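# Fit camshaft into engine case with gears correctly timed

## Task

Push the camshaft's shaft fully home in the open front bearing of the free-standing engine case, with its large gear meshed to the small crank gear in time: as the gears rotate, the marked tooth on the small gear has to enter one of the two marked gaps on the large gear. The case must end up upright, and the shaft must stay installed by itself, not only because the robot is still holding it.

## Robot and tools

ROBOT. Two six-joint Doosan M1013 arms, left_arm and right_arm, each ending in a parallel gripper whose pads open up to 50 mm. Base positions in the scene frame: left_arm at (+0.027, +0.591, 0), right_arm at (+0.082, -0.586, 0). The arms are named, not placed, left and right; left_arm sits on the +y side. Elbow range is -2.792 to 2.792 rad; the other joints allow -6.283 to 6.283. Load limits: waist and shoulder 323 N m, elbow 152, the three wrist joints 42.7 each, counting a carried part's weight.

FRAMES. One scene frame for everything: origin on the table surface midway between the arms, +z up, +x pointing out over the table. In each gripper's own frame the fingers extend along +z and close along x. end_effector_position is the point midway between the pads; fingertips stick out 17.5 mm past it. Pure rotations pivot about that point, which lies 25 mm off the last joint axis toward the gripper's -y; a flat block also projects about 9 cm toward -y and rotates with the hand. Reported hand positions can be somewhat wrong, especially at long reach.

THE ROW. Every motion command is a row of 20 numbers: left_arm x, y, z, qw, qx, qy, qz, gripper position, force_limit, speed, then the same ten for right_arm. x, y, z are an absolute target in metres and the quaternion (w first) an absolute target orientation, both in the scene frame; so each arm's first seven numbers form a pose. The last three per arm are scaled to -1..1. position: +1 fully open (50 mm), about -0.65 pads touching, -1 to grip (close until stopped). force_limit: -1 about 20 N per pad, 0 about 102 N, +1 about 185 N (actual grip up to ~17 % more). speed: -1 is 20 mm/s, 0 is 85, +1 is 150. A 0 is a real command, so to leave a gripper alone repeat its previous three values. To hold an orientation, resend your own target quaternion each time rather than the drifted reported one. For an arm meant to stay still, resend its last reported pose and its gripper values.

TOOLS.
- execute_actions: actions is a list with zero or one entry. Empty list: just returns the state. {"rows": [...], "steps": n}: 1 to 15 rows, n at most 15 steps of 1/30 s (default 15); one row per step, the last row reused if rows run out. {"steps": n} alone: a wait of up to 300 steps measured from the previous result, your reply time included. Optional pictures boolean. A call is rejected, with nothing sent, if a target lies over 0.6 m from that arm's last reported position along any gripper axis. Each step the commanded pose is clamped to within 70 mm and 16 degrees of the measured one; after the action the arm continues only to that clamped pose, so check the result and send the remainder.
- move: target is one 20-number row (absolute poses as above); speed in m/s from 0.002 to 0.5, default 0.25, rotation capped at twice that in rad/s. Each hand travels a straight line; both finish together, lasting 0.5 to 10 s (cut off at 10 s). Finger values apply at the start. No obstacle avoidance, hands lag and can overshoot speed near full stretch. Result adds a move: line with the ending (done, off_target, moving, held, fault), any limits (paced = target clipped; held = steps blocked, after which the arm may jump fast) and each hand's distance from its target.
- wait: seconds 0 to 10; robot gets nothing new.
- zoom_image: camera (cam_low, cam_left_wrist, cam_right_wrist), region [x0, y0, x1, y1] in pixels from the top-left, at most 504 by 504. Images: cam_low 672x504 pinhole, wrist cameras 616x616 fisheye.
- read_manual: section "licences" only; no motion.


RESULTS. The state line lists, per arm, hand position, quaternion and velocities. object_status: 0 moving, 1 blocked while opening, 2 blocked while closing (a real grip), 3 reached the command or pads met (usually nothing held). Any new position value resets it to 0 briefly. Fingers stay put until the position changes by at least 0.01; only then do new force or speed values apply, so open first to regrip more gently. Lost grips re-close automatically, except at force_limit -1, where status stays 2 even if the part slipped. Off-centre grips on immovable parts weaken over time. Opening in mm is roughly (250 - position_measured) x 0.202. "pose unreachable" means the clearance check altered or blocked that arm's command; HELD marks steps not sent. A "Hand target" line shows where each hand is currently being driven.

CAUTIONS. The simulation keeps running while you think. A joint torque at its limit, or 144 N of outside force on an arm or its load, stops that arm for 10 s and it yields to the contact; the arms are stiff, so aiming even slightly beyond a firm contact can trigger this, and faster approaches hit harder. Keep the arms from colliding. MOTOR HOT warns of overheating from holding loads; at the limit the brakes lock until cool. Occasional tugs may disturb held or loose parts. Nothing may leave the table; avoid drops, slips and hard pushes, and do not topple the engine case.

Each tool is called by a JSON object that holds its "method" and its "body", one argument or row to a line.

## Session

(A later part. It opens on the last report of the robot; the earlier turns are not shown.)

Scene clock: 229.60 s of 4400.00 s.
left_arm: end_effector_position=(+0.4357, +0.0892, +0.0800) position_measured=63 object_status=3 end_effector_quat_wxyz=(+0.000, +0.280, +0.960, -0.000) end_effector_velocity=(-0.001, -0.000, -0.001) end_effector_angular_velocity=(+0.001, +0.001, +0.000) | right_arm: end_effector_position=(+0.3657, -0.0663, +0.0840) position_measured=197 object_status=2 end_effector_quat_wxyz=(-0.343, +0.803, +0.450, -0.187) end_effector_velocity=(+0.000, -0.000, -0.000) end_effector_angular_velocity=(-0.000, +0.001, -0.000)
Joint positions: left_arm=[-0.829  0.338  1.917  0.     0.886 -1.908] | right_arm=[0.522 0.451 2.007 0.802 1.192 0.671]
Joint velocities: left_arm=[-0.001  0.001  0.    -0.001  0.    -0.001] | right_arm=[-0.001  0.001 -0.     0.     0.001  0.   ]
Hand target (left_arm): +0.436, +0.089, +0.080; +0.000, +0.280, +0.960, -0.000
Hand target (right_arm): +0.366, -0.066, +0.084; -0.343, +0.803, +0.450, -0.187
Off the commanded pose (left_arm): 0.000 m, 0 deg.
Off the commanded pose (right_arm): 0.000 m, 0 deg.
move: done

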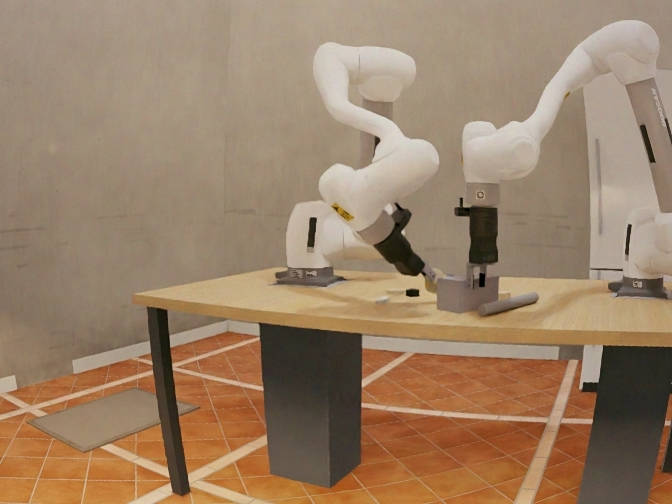

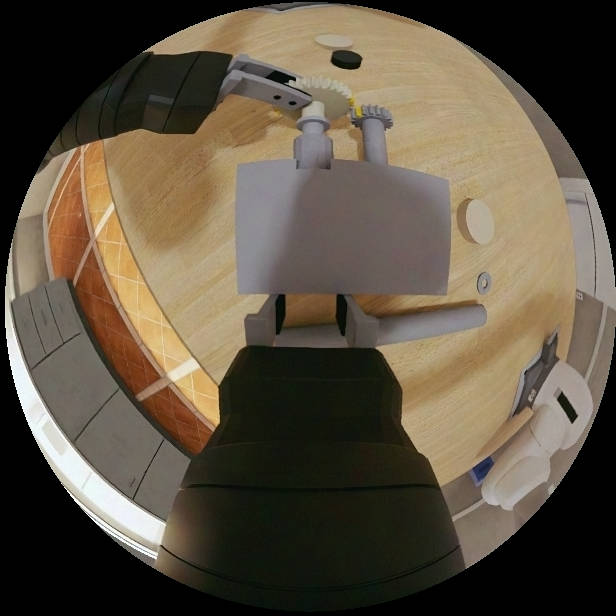

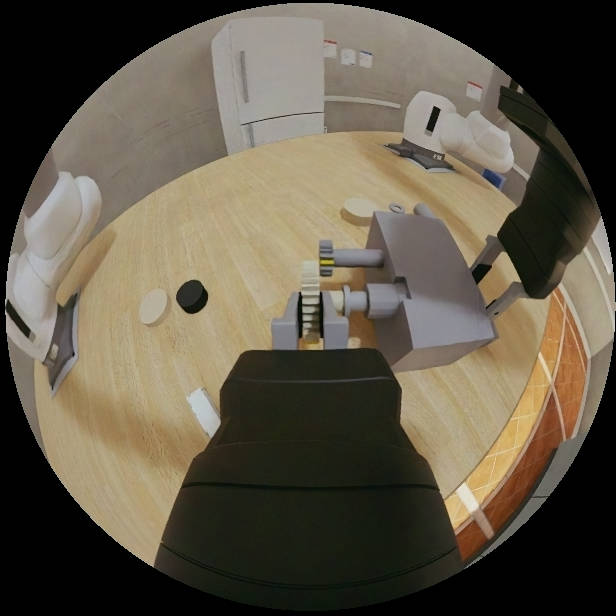

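{"method": "move", "body": {
  "target": [0.4357,0.0892,0.08,0,0.2798,0.96,0,0.6,0,0,0.3655,-0.0648,0.085,-0.3257,0.8106,0.454,-0.177,-1,0.3,-0.8],
  "speed": 0.03
}}

{"method": "zoom_image", "body": {
  "camera": "cam_left_wrist",
  "region": [335,85,380,130]
}}

{"method": "move", "body": {
  "target": [0.4357,0.0892,0.08,0,0.2798,0.96,0,0.6,0,0,0.3679,-0.061,0.085,-0.3257,0.8106,0.454,-0.177,-0.16,0.3,-0.8],
  "speed": 0.004
}}

{"method": "zoom_image", "body": {
  "camera": "cam_left_wrist",
  "region": [335,85,380,130]
}}

{"method": "zoom_image", "body": {
  "camera": "cam_right_wrist",
  "region": [290,230,390,330]
}}

Scene clock: 238.70 s of 4400.00 s.
left_arm: end_effector_position=(+0.4357, +0.0892, +0.0800) position_measured=63 object_status=3 end_effector_quat_wxyz=(+0.000, +0.280, +0.960, -0.000) end_effector_velocity=(-0.001, -0.000, -0.000) end_effector_angular_velocity=(+0.000, +0.001, +0.001) | right_arm: end_effector_position=(+0.3655, -0.0648, +0.0850) position_measured=197 object_status=2 end_effector_quat_wxyz=(-0.326, +0.810, +0.454, -0.177) end_effector_velocity=(-0.000, -0.000, -0.000) end_effector_angular_velocity=(-0.000, -0.000, +0.001)
Joint positions: left_arm=[-0.829  0.338  1.917  0.     0.886 -1.908] | right_arm=[0.537 0.433 2.007 0.776 1.164 0.704]
Joint velocities: left_arm=[-0.     0.     0.    -0.001  0.    -0.   ] | right_arm=[ 0.    -0.    -0.    -0.001  0.     0.   ]
Hand target (left_arm): +0.436, +0.089, +0.080; -0.000, +0.280, +0.960, -0.000
Hand target (right_arm): +0.366, -0.065, +0.085; -0.326, +0.810, +0.454, -0.177
Off the commanded pose (left_arm): 0.000 m, 0 deg.
Off the commanded pose (right_arm): 0.000 m, 0 deg.
After step 90, 5.13 s passed at rest.
move: done

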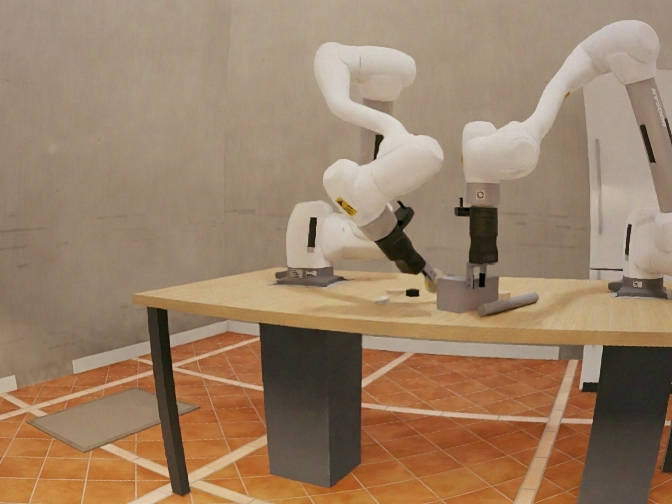

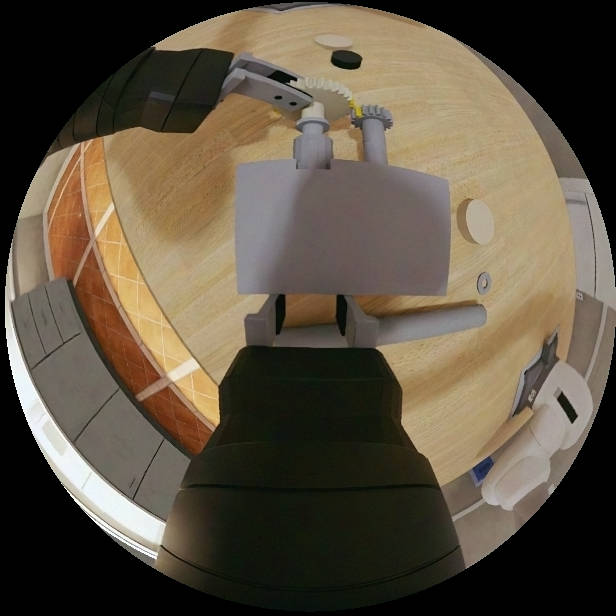

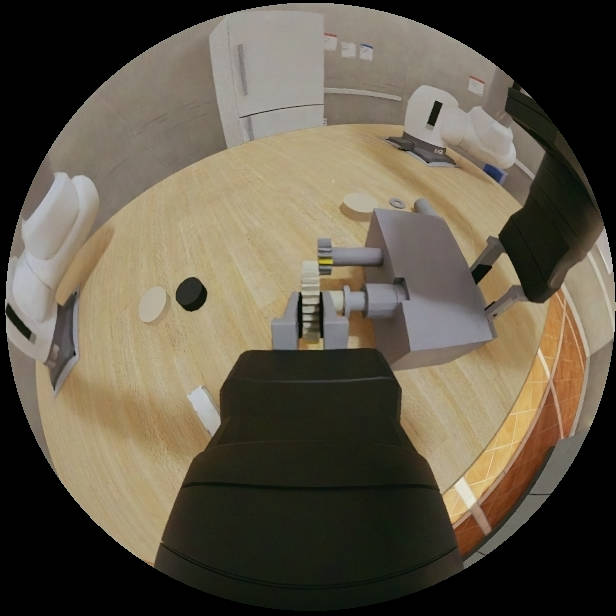

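Region (335, 85, 380, 130) of cam_left_wrist's 616x616 image, scaled by 11.200, with more detail than that image has.

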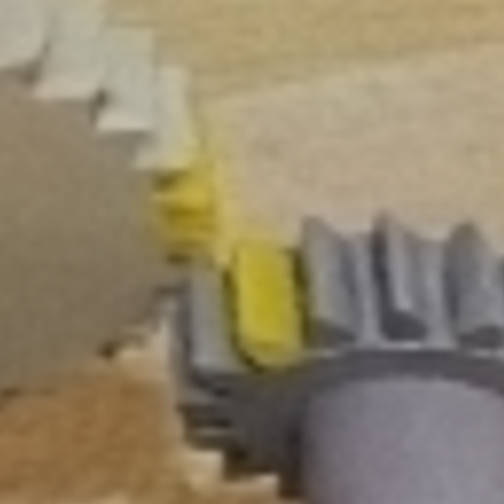

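Scene clock: 240.03 s of 4400.00 s.
left_arm: end_effector_position=(+0.4357, +0.0892, +0.0800) position_measured=63 object_status=3 end_effector_quat_wxyz=(+0.000, +0.280, +0.960, +0.000) end_effector_velocity=(-0.000, +0.000, -0.000) end_effector_angular_velocity=(+0.000, +0.000, -0.001) | right_arm: end_effector_position=(+0.3678, -0.0611, +0.0850) position_measured=176 object_status=3 end_effector_quat_wxyz=(-0.326, +0.810, +0.454, -0.177) end_effector_velocity=(-0.000, -0.000, +0.000) end_effector_angular_velocity=(+0.000, +0.001, -0.000)
Joint positions: left_arm=[-0.829  0.338  1.917  0.     0.886 -1.908] | right_arm=[0.54  0.438 1.998 0.776 1.166 0.708]
Joint velocities: left_arm=[ 0.    -0.     0.001  0.     0.     0.001] | right_arm=[-0.    -0.     0.001  0.001  0.001  0.   ]
Hand target (left_arm): +0.436, +0.089, +0.080; +0.000, +0.280, +0.960, +0.000
Hand target (right_arm): +0.368, -0.061, +0.085; -0.326, +0.810, +0.454, -0.177
Off the commanded pose (left_arm): 0.000 m, 0 deg.
Off the commanded pose (right_arm): 0.000 m, 0 deg.
move: done

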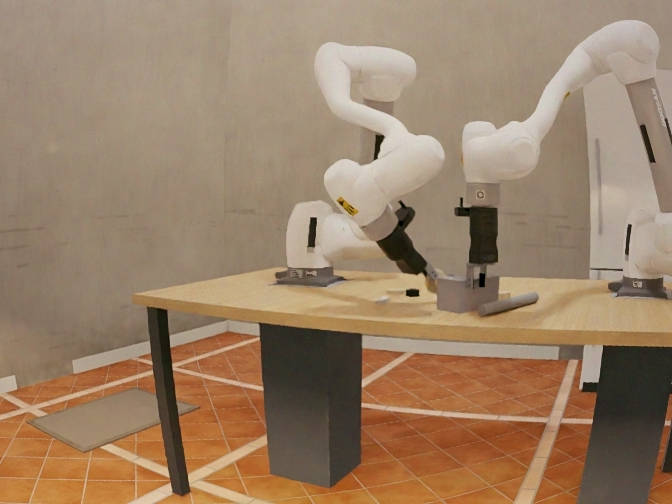

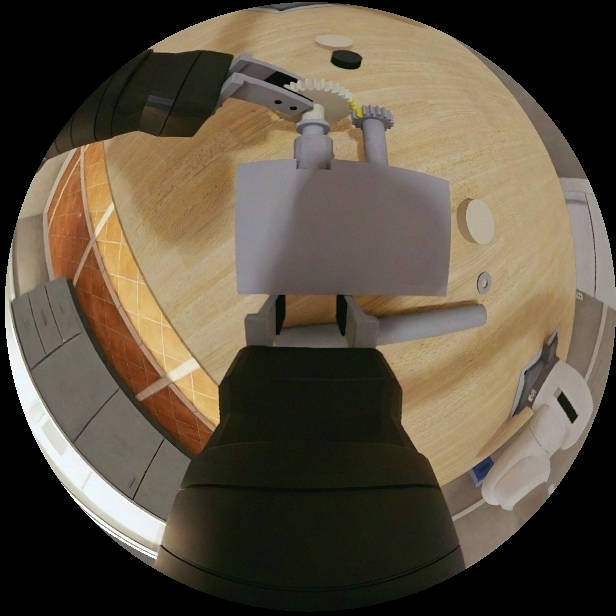

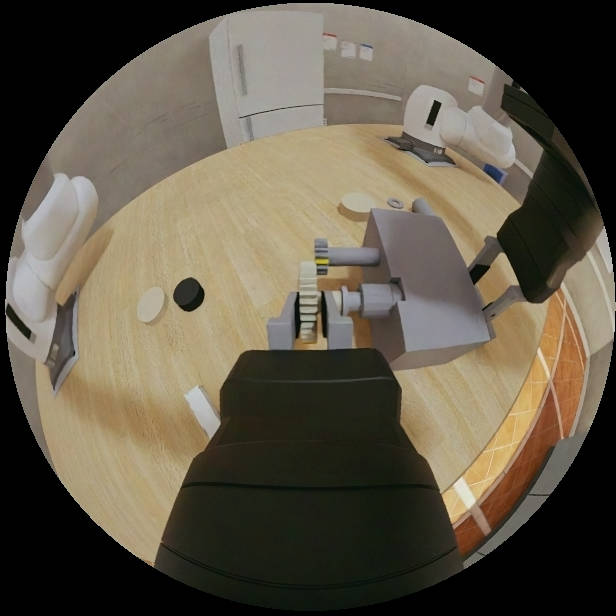

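Region (335, 85, 380, 130) of cam_left_wrist's 616x616 image, scaled by 11.200, with more detail than that image has.

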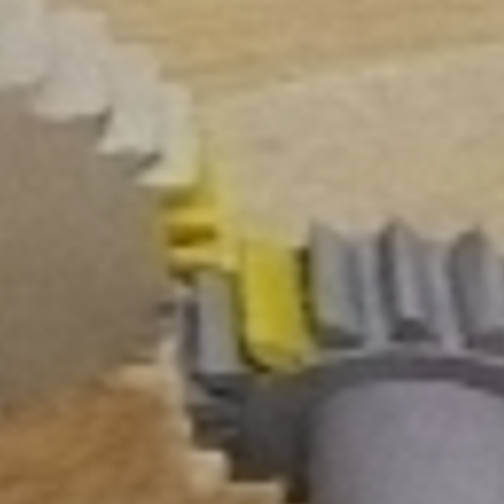

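Region (290, 230, 390, 330) of cam_right_wrist's 616x616 image, scaled by 5.040, with more detail than that image has.

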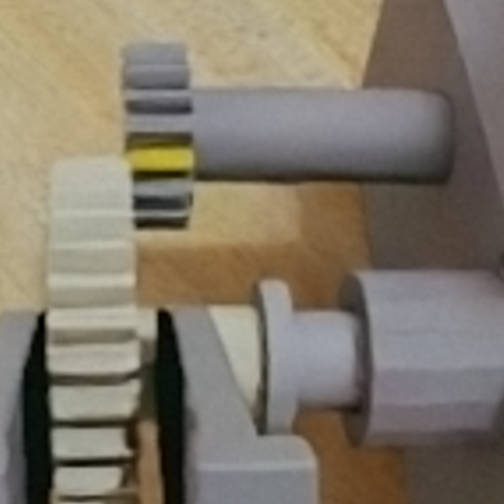

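{"method": "move", "body": {
  "target": [0.4357,0.0892,0.08,0,0.2798,0.96,0,0.6,0,0,0.3687,-0.0615,0.084,-0.3432,0.8031,0.4499,-0.1868,-0.16,0.3,-0.8],
  "speed": 0.015
}}

{"method": "zoom_image", "body": {
  "camera": "cam_left_wrist",
  "region": [335,85,380,130]
}}

{"method": "zoom_image", "body": {
  "camera": "cam_right_wrist",
  "region": [290,230,390,330]
}}

Scene clock: 245.27 s of 4400.00 s.
left_arm: end_effector_position=(+0.4357, +0.0892, +0.0800) position_measured=63 object_status=3 end_effector_quat_wxyz=(+0.000, +0.280, +0.960, +0.000) end_effector_velocity=(+0.001, -0.000, -0.001) end_effector_angular_velocity=(+0.001, -0.001, +0.000) | right_arm: end_effector_position=(+0.3687, -0.0615, +0.0840) position_measured=176 object_status=3 end_effector_quat_wxyz=(-0.343, +0.803, +0.450, -0.187) end_effector_velocity=(+0.001, +0.001, +0.001) end_effector_angular_velocity=(+0.001, -0.002, -0.000)
Joint positions: left_arm=[-0.829  0.338  1.917  0.     0.886 -1.908] | right_arm=[0.526 0.457 1.997 0.803 1.193 0.676]
Joint velocities: left_arm=[ 0.     0.001 -0.001  0.002  0.    -0.001] | right_arm=[ 0.    -0.001 -0.002  0.    -0.001  0.   ]
Hand target (left_arm): +0.436, +0.089, +0.080; +0.000, +0.280, +0.960, +0.000
Hand target (right_arm): +0.369, -0.062, +0.084; -0.343, +0.803, +0.450, -0.187
Off the commanded pose (left_arm): 0.000 m, 0 deg.
Off the commanded pose (right_arm): 0.000 m, 0 deg.
After step 90, 0.57 s passed at rest.
move: done

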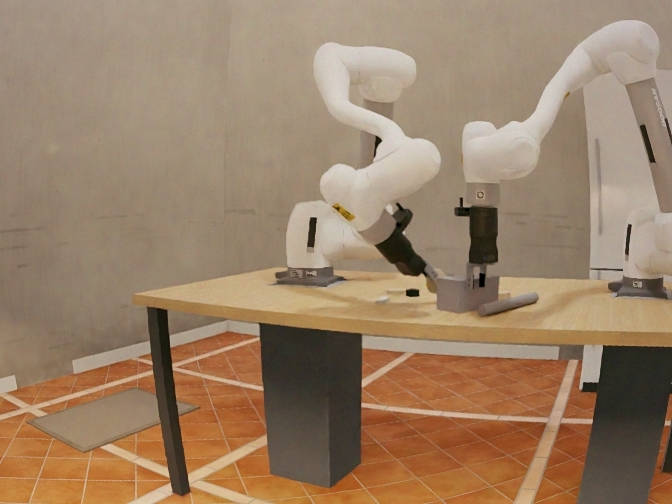

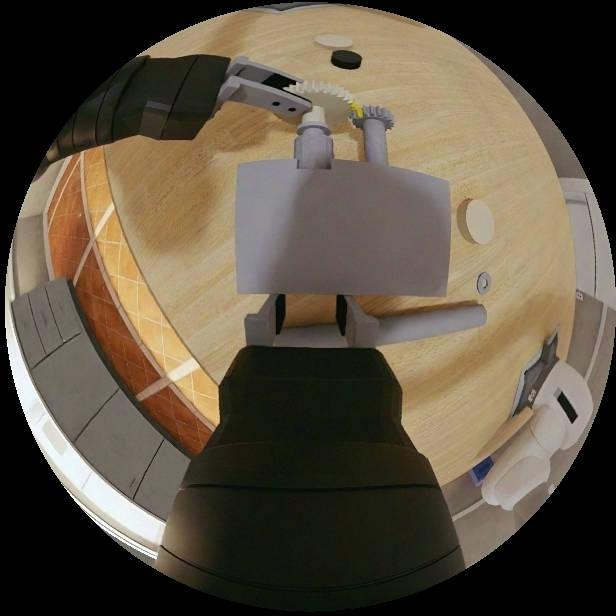

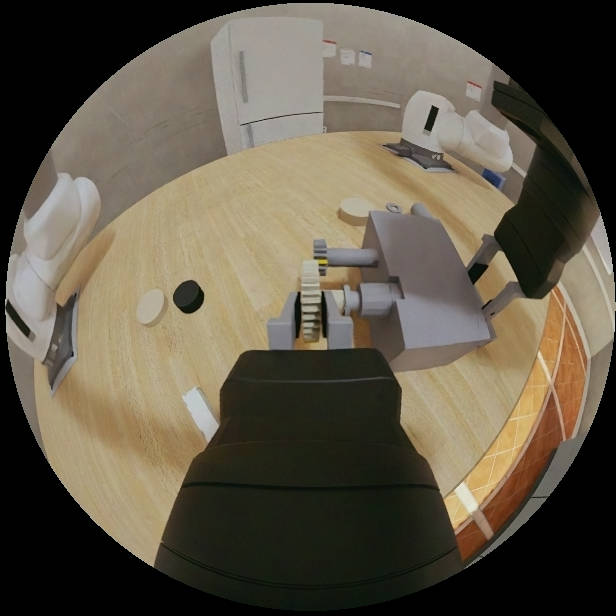

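Region (335, 85, 380, 130) of cam_left_wrist's 616x616 image, scaled by 11.200, with more detail than that image has.

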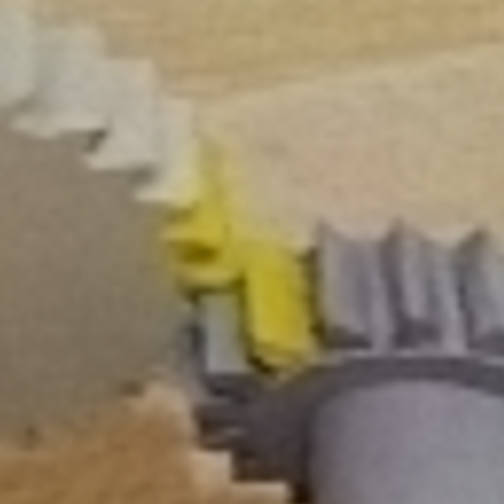

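Region (290, 230, 390, 330) of cam_right_wrist's 616x616 image, scaled by 5.040, with more detail than that image has.

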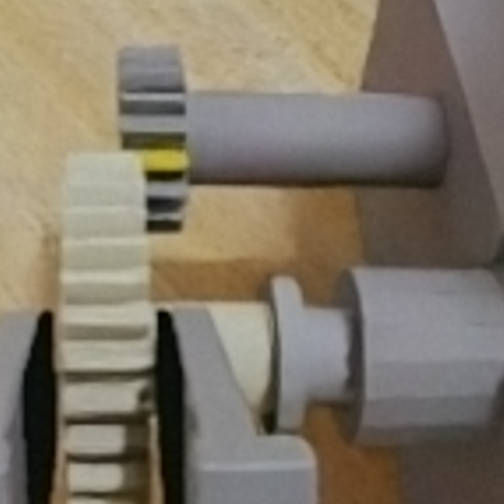

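{"method": "move", "body": {
  "target": [0.4357,0.0892,0.08,0,0.2798,0.96,0,0.6,0,0,0.3743,-0.0526,0.084,-0.3432,0.8031,0.4499,-0.1868,-0.16,0.3,-0.8],
  "speed": 0.008
}}

{"method": "zoom_image", "body": {
  "camera": "cam_right_wrist",
  "region": [290,230,390,330]
}}

{"method": "zoom_image", "body": {
  "camera": "cam_left_wrist",
  "region": [290,85,380,155]
}}

Scene clock: 252.60 s of 4400.00 s.
left_arm: end_effector_position=(+0.4357, +0.0892, +0.0800) position_measured=63 object_status=3 end_effector_quat_wxyz=(+0.000, +0.280, +0.960, +0.000) end_effector_velocity=(+0.001, +0.000, +0.001) end_effector_angular_velocity=(-0.000, -0.001, +0.002) | right_arm: end_effector_position=(+0.3743, -0.0526, +0.0840) position_measured=176 object_status=3 end_effector_quat_wxyz=(-0.343, +0.803, +0.450, -0.187) end_effector_velocity=(+0.001, +0.000, +0.001) end_effector_angular_velocity=(+0.001, -0.002, -0.000)
Joint positions: left_arm=[-0.829  0.338  1.917  0.     0.886 -1.908] | right_arm=[0.532 0.468 1.977 0.804 1.197 0.686]
Joint velocities: left_arm=[ 0.    -0.001 -0.     0.001 -0.    -0.002] | right_arm=[ 0.    -0.001 -0.001 -0.    -0.001  0.   ]
Hand target (left_arm): +0.436, +0.089, +0.080; +0.000, +0.280, +0.960, +0.000
Hand target (right_arm): +0.374, -0.053, +0.084; -0.343, +0.803, +0.450, -0.187
Off the commanded pose (left_arm): 0.000 m, 0 deg.
Off the commanded pose (right_arm): 0.000 m, 0 deg.
After step 90, 2.80 s passed at rest.
move: done

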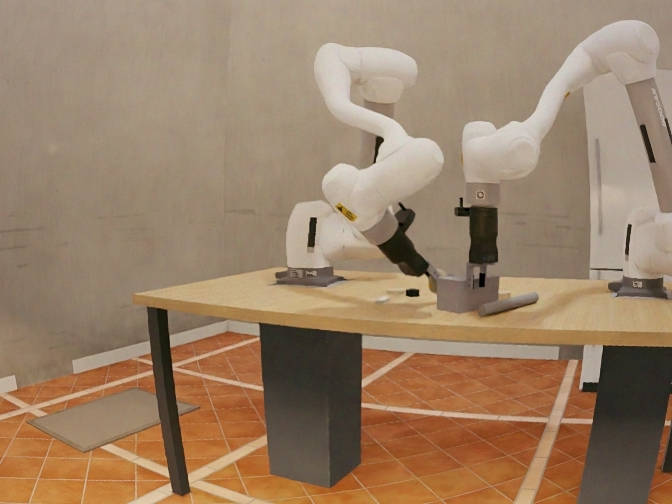

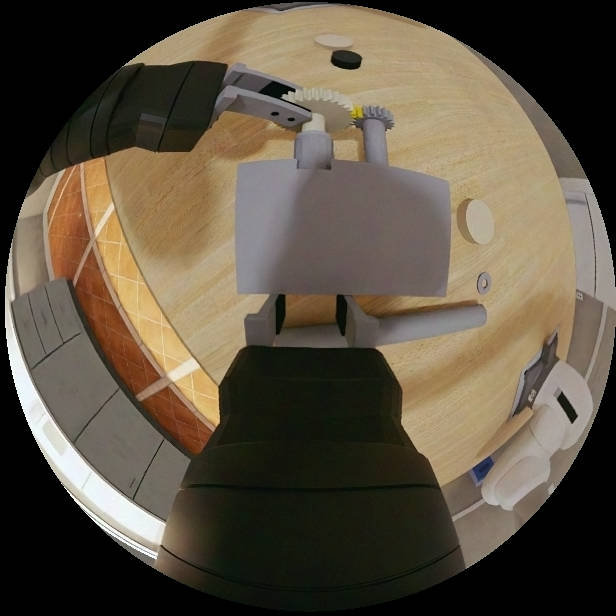

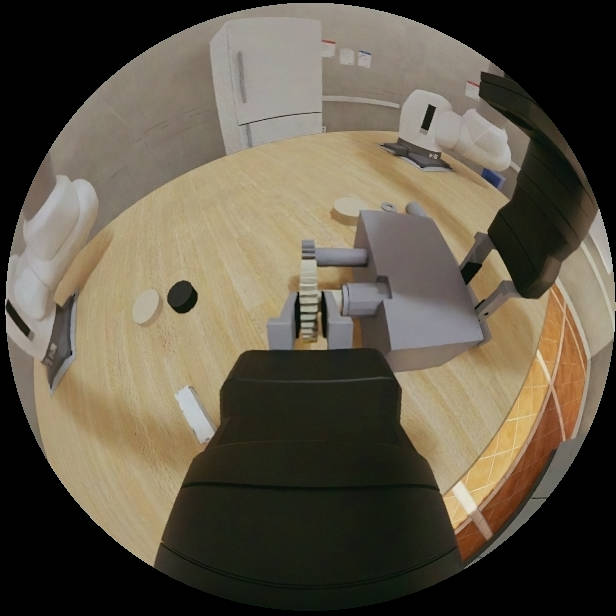

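Region (290, 230, 390, 330) of cam_right_wrist's 616x616 image, scaled by 5.040, with more detail than that image has.

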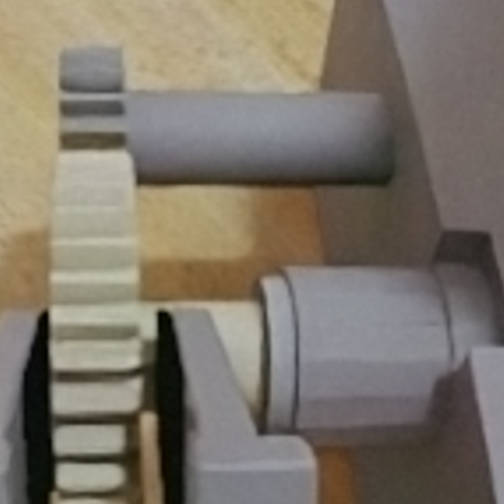

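Region (290, 85, 380, 155) of cam_left_wrist's 616x616 image, scaled by 5.600, with more detail than that image has.

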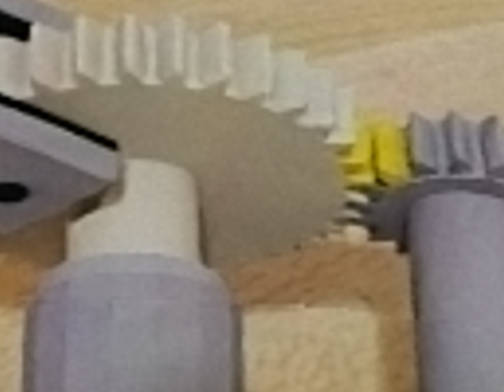

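Seated. Small extra nudge, then release.

{"method": "move", "body": {
  "target": [0.4357,0.0892,0.08,0,0.2798,0.96,0,0.6,0,0,0.3747,-0.052,0.084,-0.3432,0.8031,0.4499,-0.1868,-0.16,0.3,-0.8],
  "speed": 0.004
}}

{"method": "move", "body": {
  "target": [0.441,0.0977,0.082,0,0.2798,0.96,0,0.6,0,0,0.3733,-0.0543,0.084,-0.3432,0.8031,0.4499,-0.1868,0,0.3,-0.8],
  "speed": 0.03
}}

{"method": "move", "body": {
  "target": [0.446,0.106,0.12,0,0.2798,0.96,0,0.6,0,0,0.41,-0.077,0.126,-0.3432,0.8031,0.4499,-0.1868,0,0.3,-0.8],
  "speed": 0.1
}}

{"method": "zoom_image", "body": {
  "camera": "cam_right_wrist",
  "region": [280,220,380,320]
}}

{"method": "zoom_image", "body": {
  "camera": "cam_left_wrist",
  "region": [290,85,380,155]
}}

Scene clock: 259.30 s of 4400.00 s.
left_arm: end_effector_position=(+0.4357, +0.0892, +0.0800) position_measured=63 object_status=3 end_effector_quat_wxyz=(+0.000, +0.280, +0.960, -0.000) end_effector_velocity=(-0.000, -0.001, +0.000) end_effector_angular_velocity=(-0.001, -0.001, -0.001) | right_arm: end_effector_position=(+0.3747, -0.0520, +0.0840) position_measured=176 object_status=3 end_effector_quat_wxyz=(-0.343, +0.803, +0.450, -0.187) end_effector_velocity=(-0.000, -0.000, +0.001) end_effector_angular_velocity=(+0.001, +0.001, +0.001)
Joint positions: left_arm=[-0.829  0.338  1.917  0.     0.886 -1.908] | right_arm=[0.532 0.469 1.975 0.804 1.197 0.687]
Joint velocities: left_arm=[-0.001  0.    -0.001  0.     0.    -0.   ] | right_arm=[-0.    -0.001 -0.    -0.     0.002 -0.   ]
Hand target (left_arm): +0.436, +0.089, +0.080; -0.000, +0.280, +0.960, -0.000
Hand target (right_arm): +0.375, -0.052, +0.084; -0.343, +0.803, +0.450, -0.187
Off the commanded pose (left_arm): 0.000 m, 0 deg.
Off the commanded pose (right_arm): 0.000 m, 0 deg.
After step 90, 3.00 s passed at rest.
move: done

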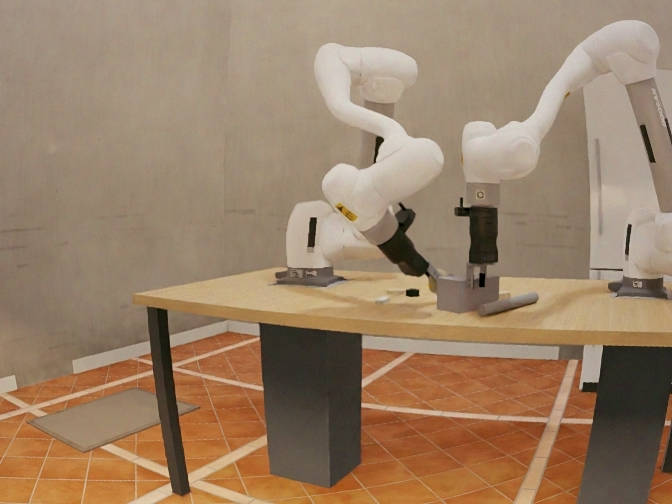

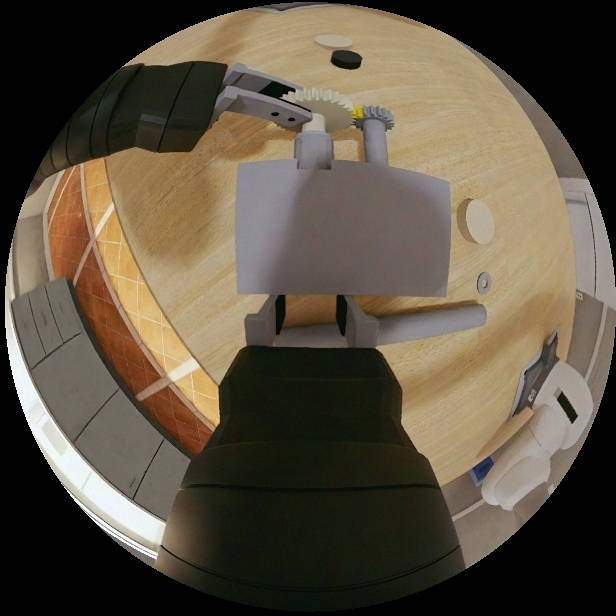

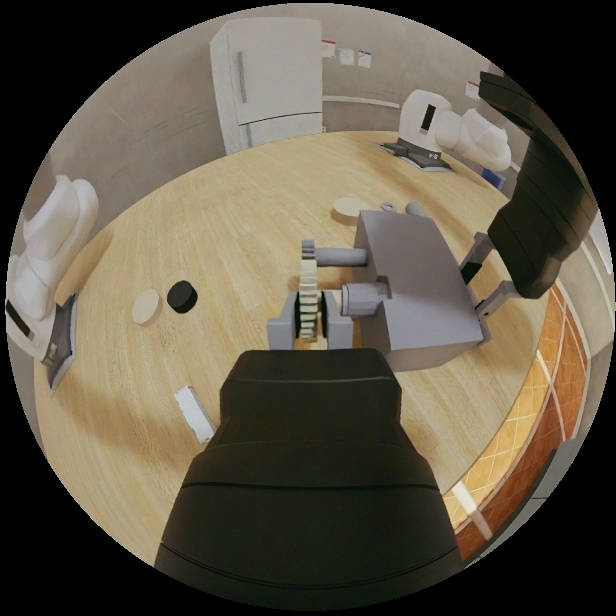

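Scene clock: 260.00 s of 4400.00 s.
left_arm: end_effector_position=(+0.4410, +0.0977, +0.0820) position_measured=63 object_status=3 end_effector_quat_wxyz=(-0.000, +0.280, +0.960, -0.000) end_effector_velocity=(+0.000, +0.000, -0.001) end_effector_angular_velocity=(+0.001, +0.001, +0.002) | right_arm: end_effector_position=(+0.3733, -0.0543, +0.0840) position_measured=152 object_status=3 end_effector_quat_wxyz=(-0.343, +0.803, +0.450, -0.187) end_effector_velocity=(+0.001, +0.000, +0.001) end_effector_angular_velocity=(+0.001, -0.002, -0.000)
Joint positions: left_arm=[-0.814  0.332  1.921 -0.     0.888 -1.893] | right_arm=[0.531 0.466 1.98  0.804 1.196 0.684]
Joint velocities: left_arm=[ 0.001  0.001  0.     0.    -0.    -0.001] | right_arm=[-0.    -0.001 -0.001 -0.    -0.001 -0.   ]
Hand target (left_arm): +0.441, +0.098, +0.082; +0.000, +0.280, +0.960, -0.000
Hand target (right_arm): +0.373, -0.054, +0.084; -0.343, +0.803, +0.450, -0.187
Off the commanded pose (left_arm): 0.000 m, 0 deg.
Off the commanded pose (right_arm): 0.000 m, 0 deg.
move: done

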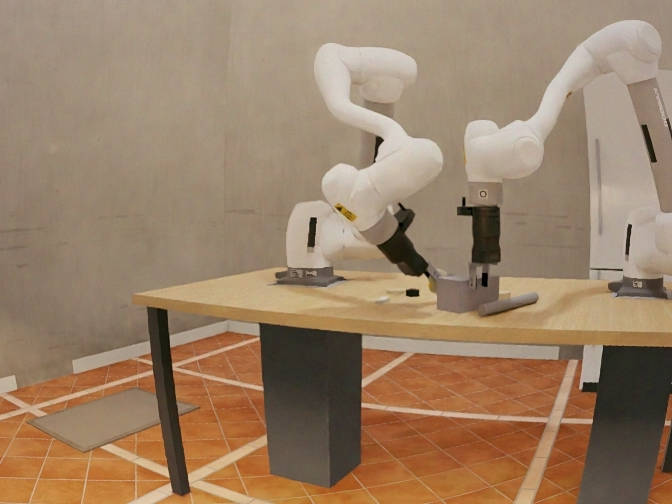

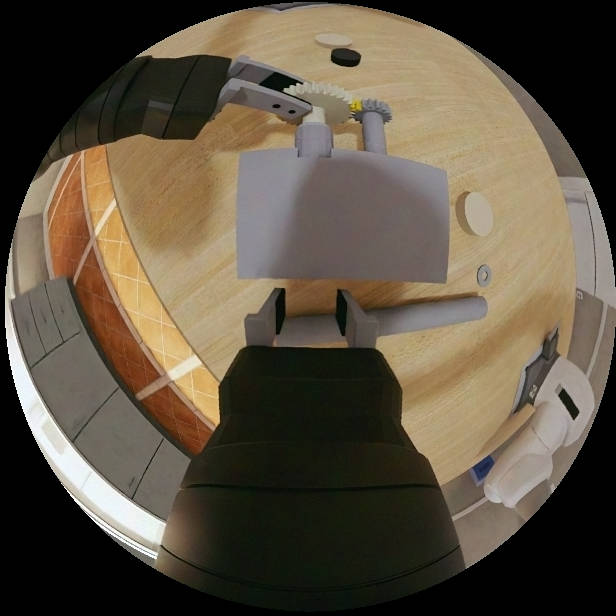

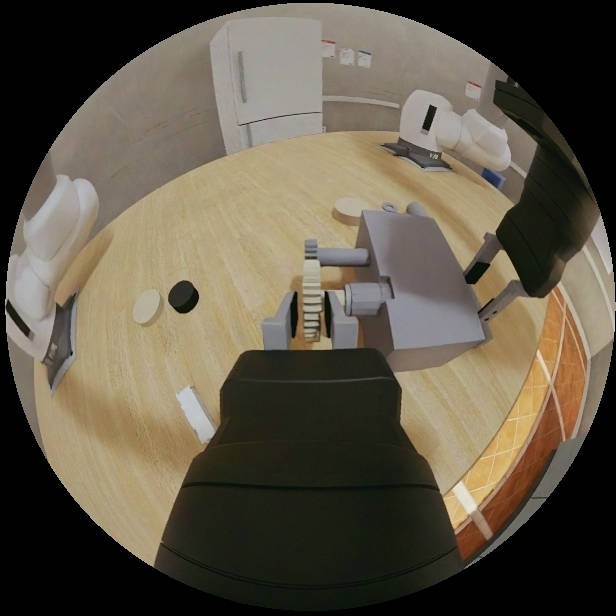

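Scene clock: 260.93 s of 4400.00 s.
left_arm: end_effector_position=(+0.4460, +0.1060, +0.1200) position_measured=63 object_status=3 end_effector_quat_wxyz=(-0.000, +0.280, +0.960, -0.000) end_effector_velocity=(+0.001, -0.000, +0.001) end_effector_angular_velocity=(-0.000, -0.002, -0.002) | right_arm: end_effector_position=(+0.4100, -0.0770, +0.1260) position_measured=152 object_status=3 end_effector_quat_wxyz=(-0.343, +0.803, +0.450, -0.187) end_effector_velocity=(+0.000, -0.000, +0.001) end_effector_angular_velocity=(+0.001, -0.000, -0.000)
Joint positions: left_arm=[-0.799  0.289  1.897 -0.     0.955 -1.879] | right_arm=[0.469 0.43  1.931 0.748 1.286 0.716]
Joint velocities: left_arm=[ 0.     0.    -0.002  0.001  0.     0.002] | right_arm=[-0.001 -0.001 -0.     0.     0.001 -0.   ]
Hand target (left_arm): +0.446, +0.106, +0.120; -0.000, +0.280, +0.960, -0.000
Hand target (right_arm): +0.410, -0.077, +0.126; -0.343, +0.803, +0.450, -0.187
Off the commanded pose (left_arm): 0.000 m, 0 deg.
Off the commanded pose (right_arm): 0.000 m, 0 deg.
move: done

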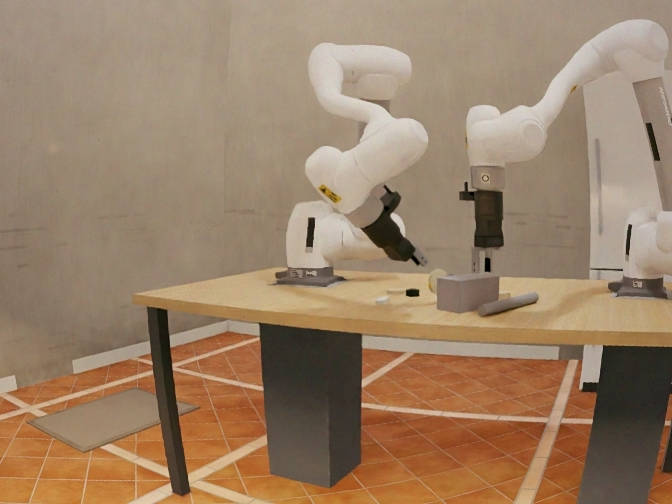

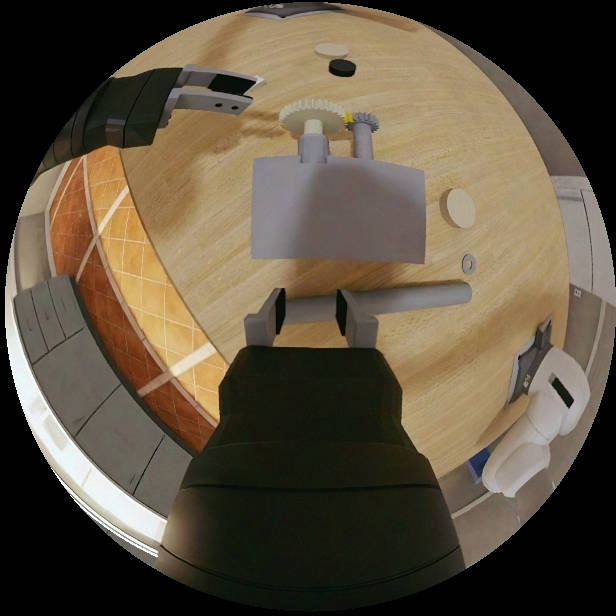

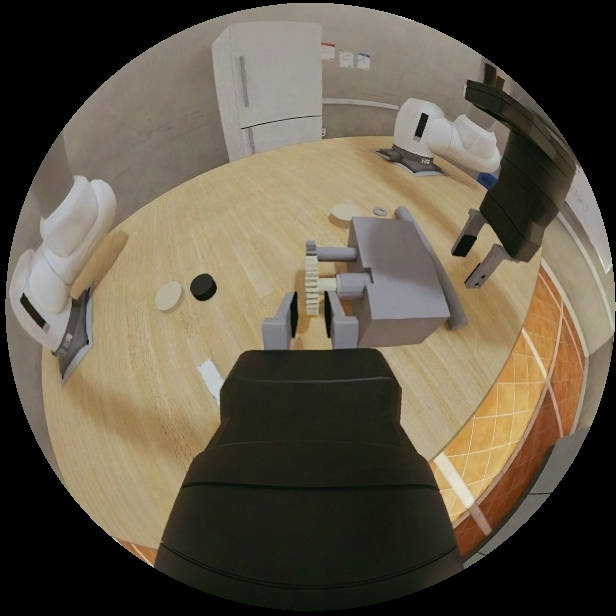

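Region (280, 220, 380, 320) of cam_right_wrist's 616x616 image, scaled by 5.040, with more detail than that image has.

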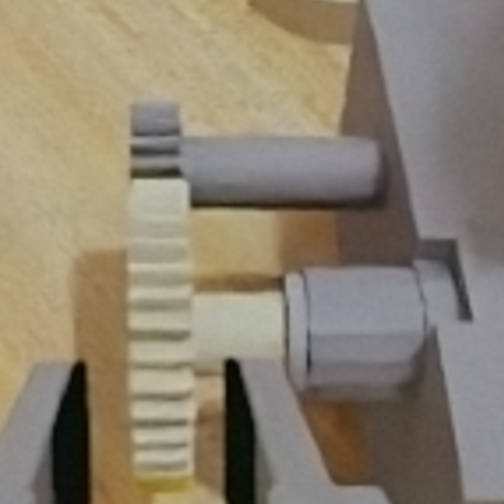

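Region (290, 85, 380, 155) of cam_left_wrist's 616x616 image, scaled by 5.600, with more detail than that image has.

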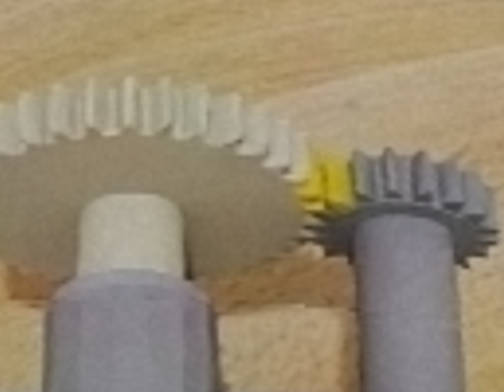

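{"method": "finished_scene", "body": {
  "scene": 2
}}

The scene is finished: the task was done.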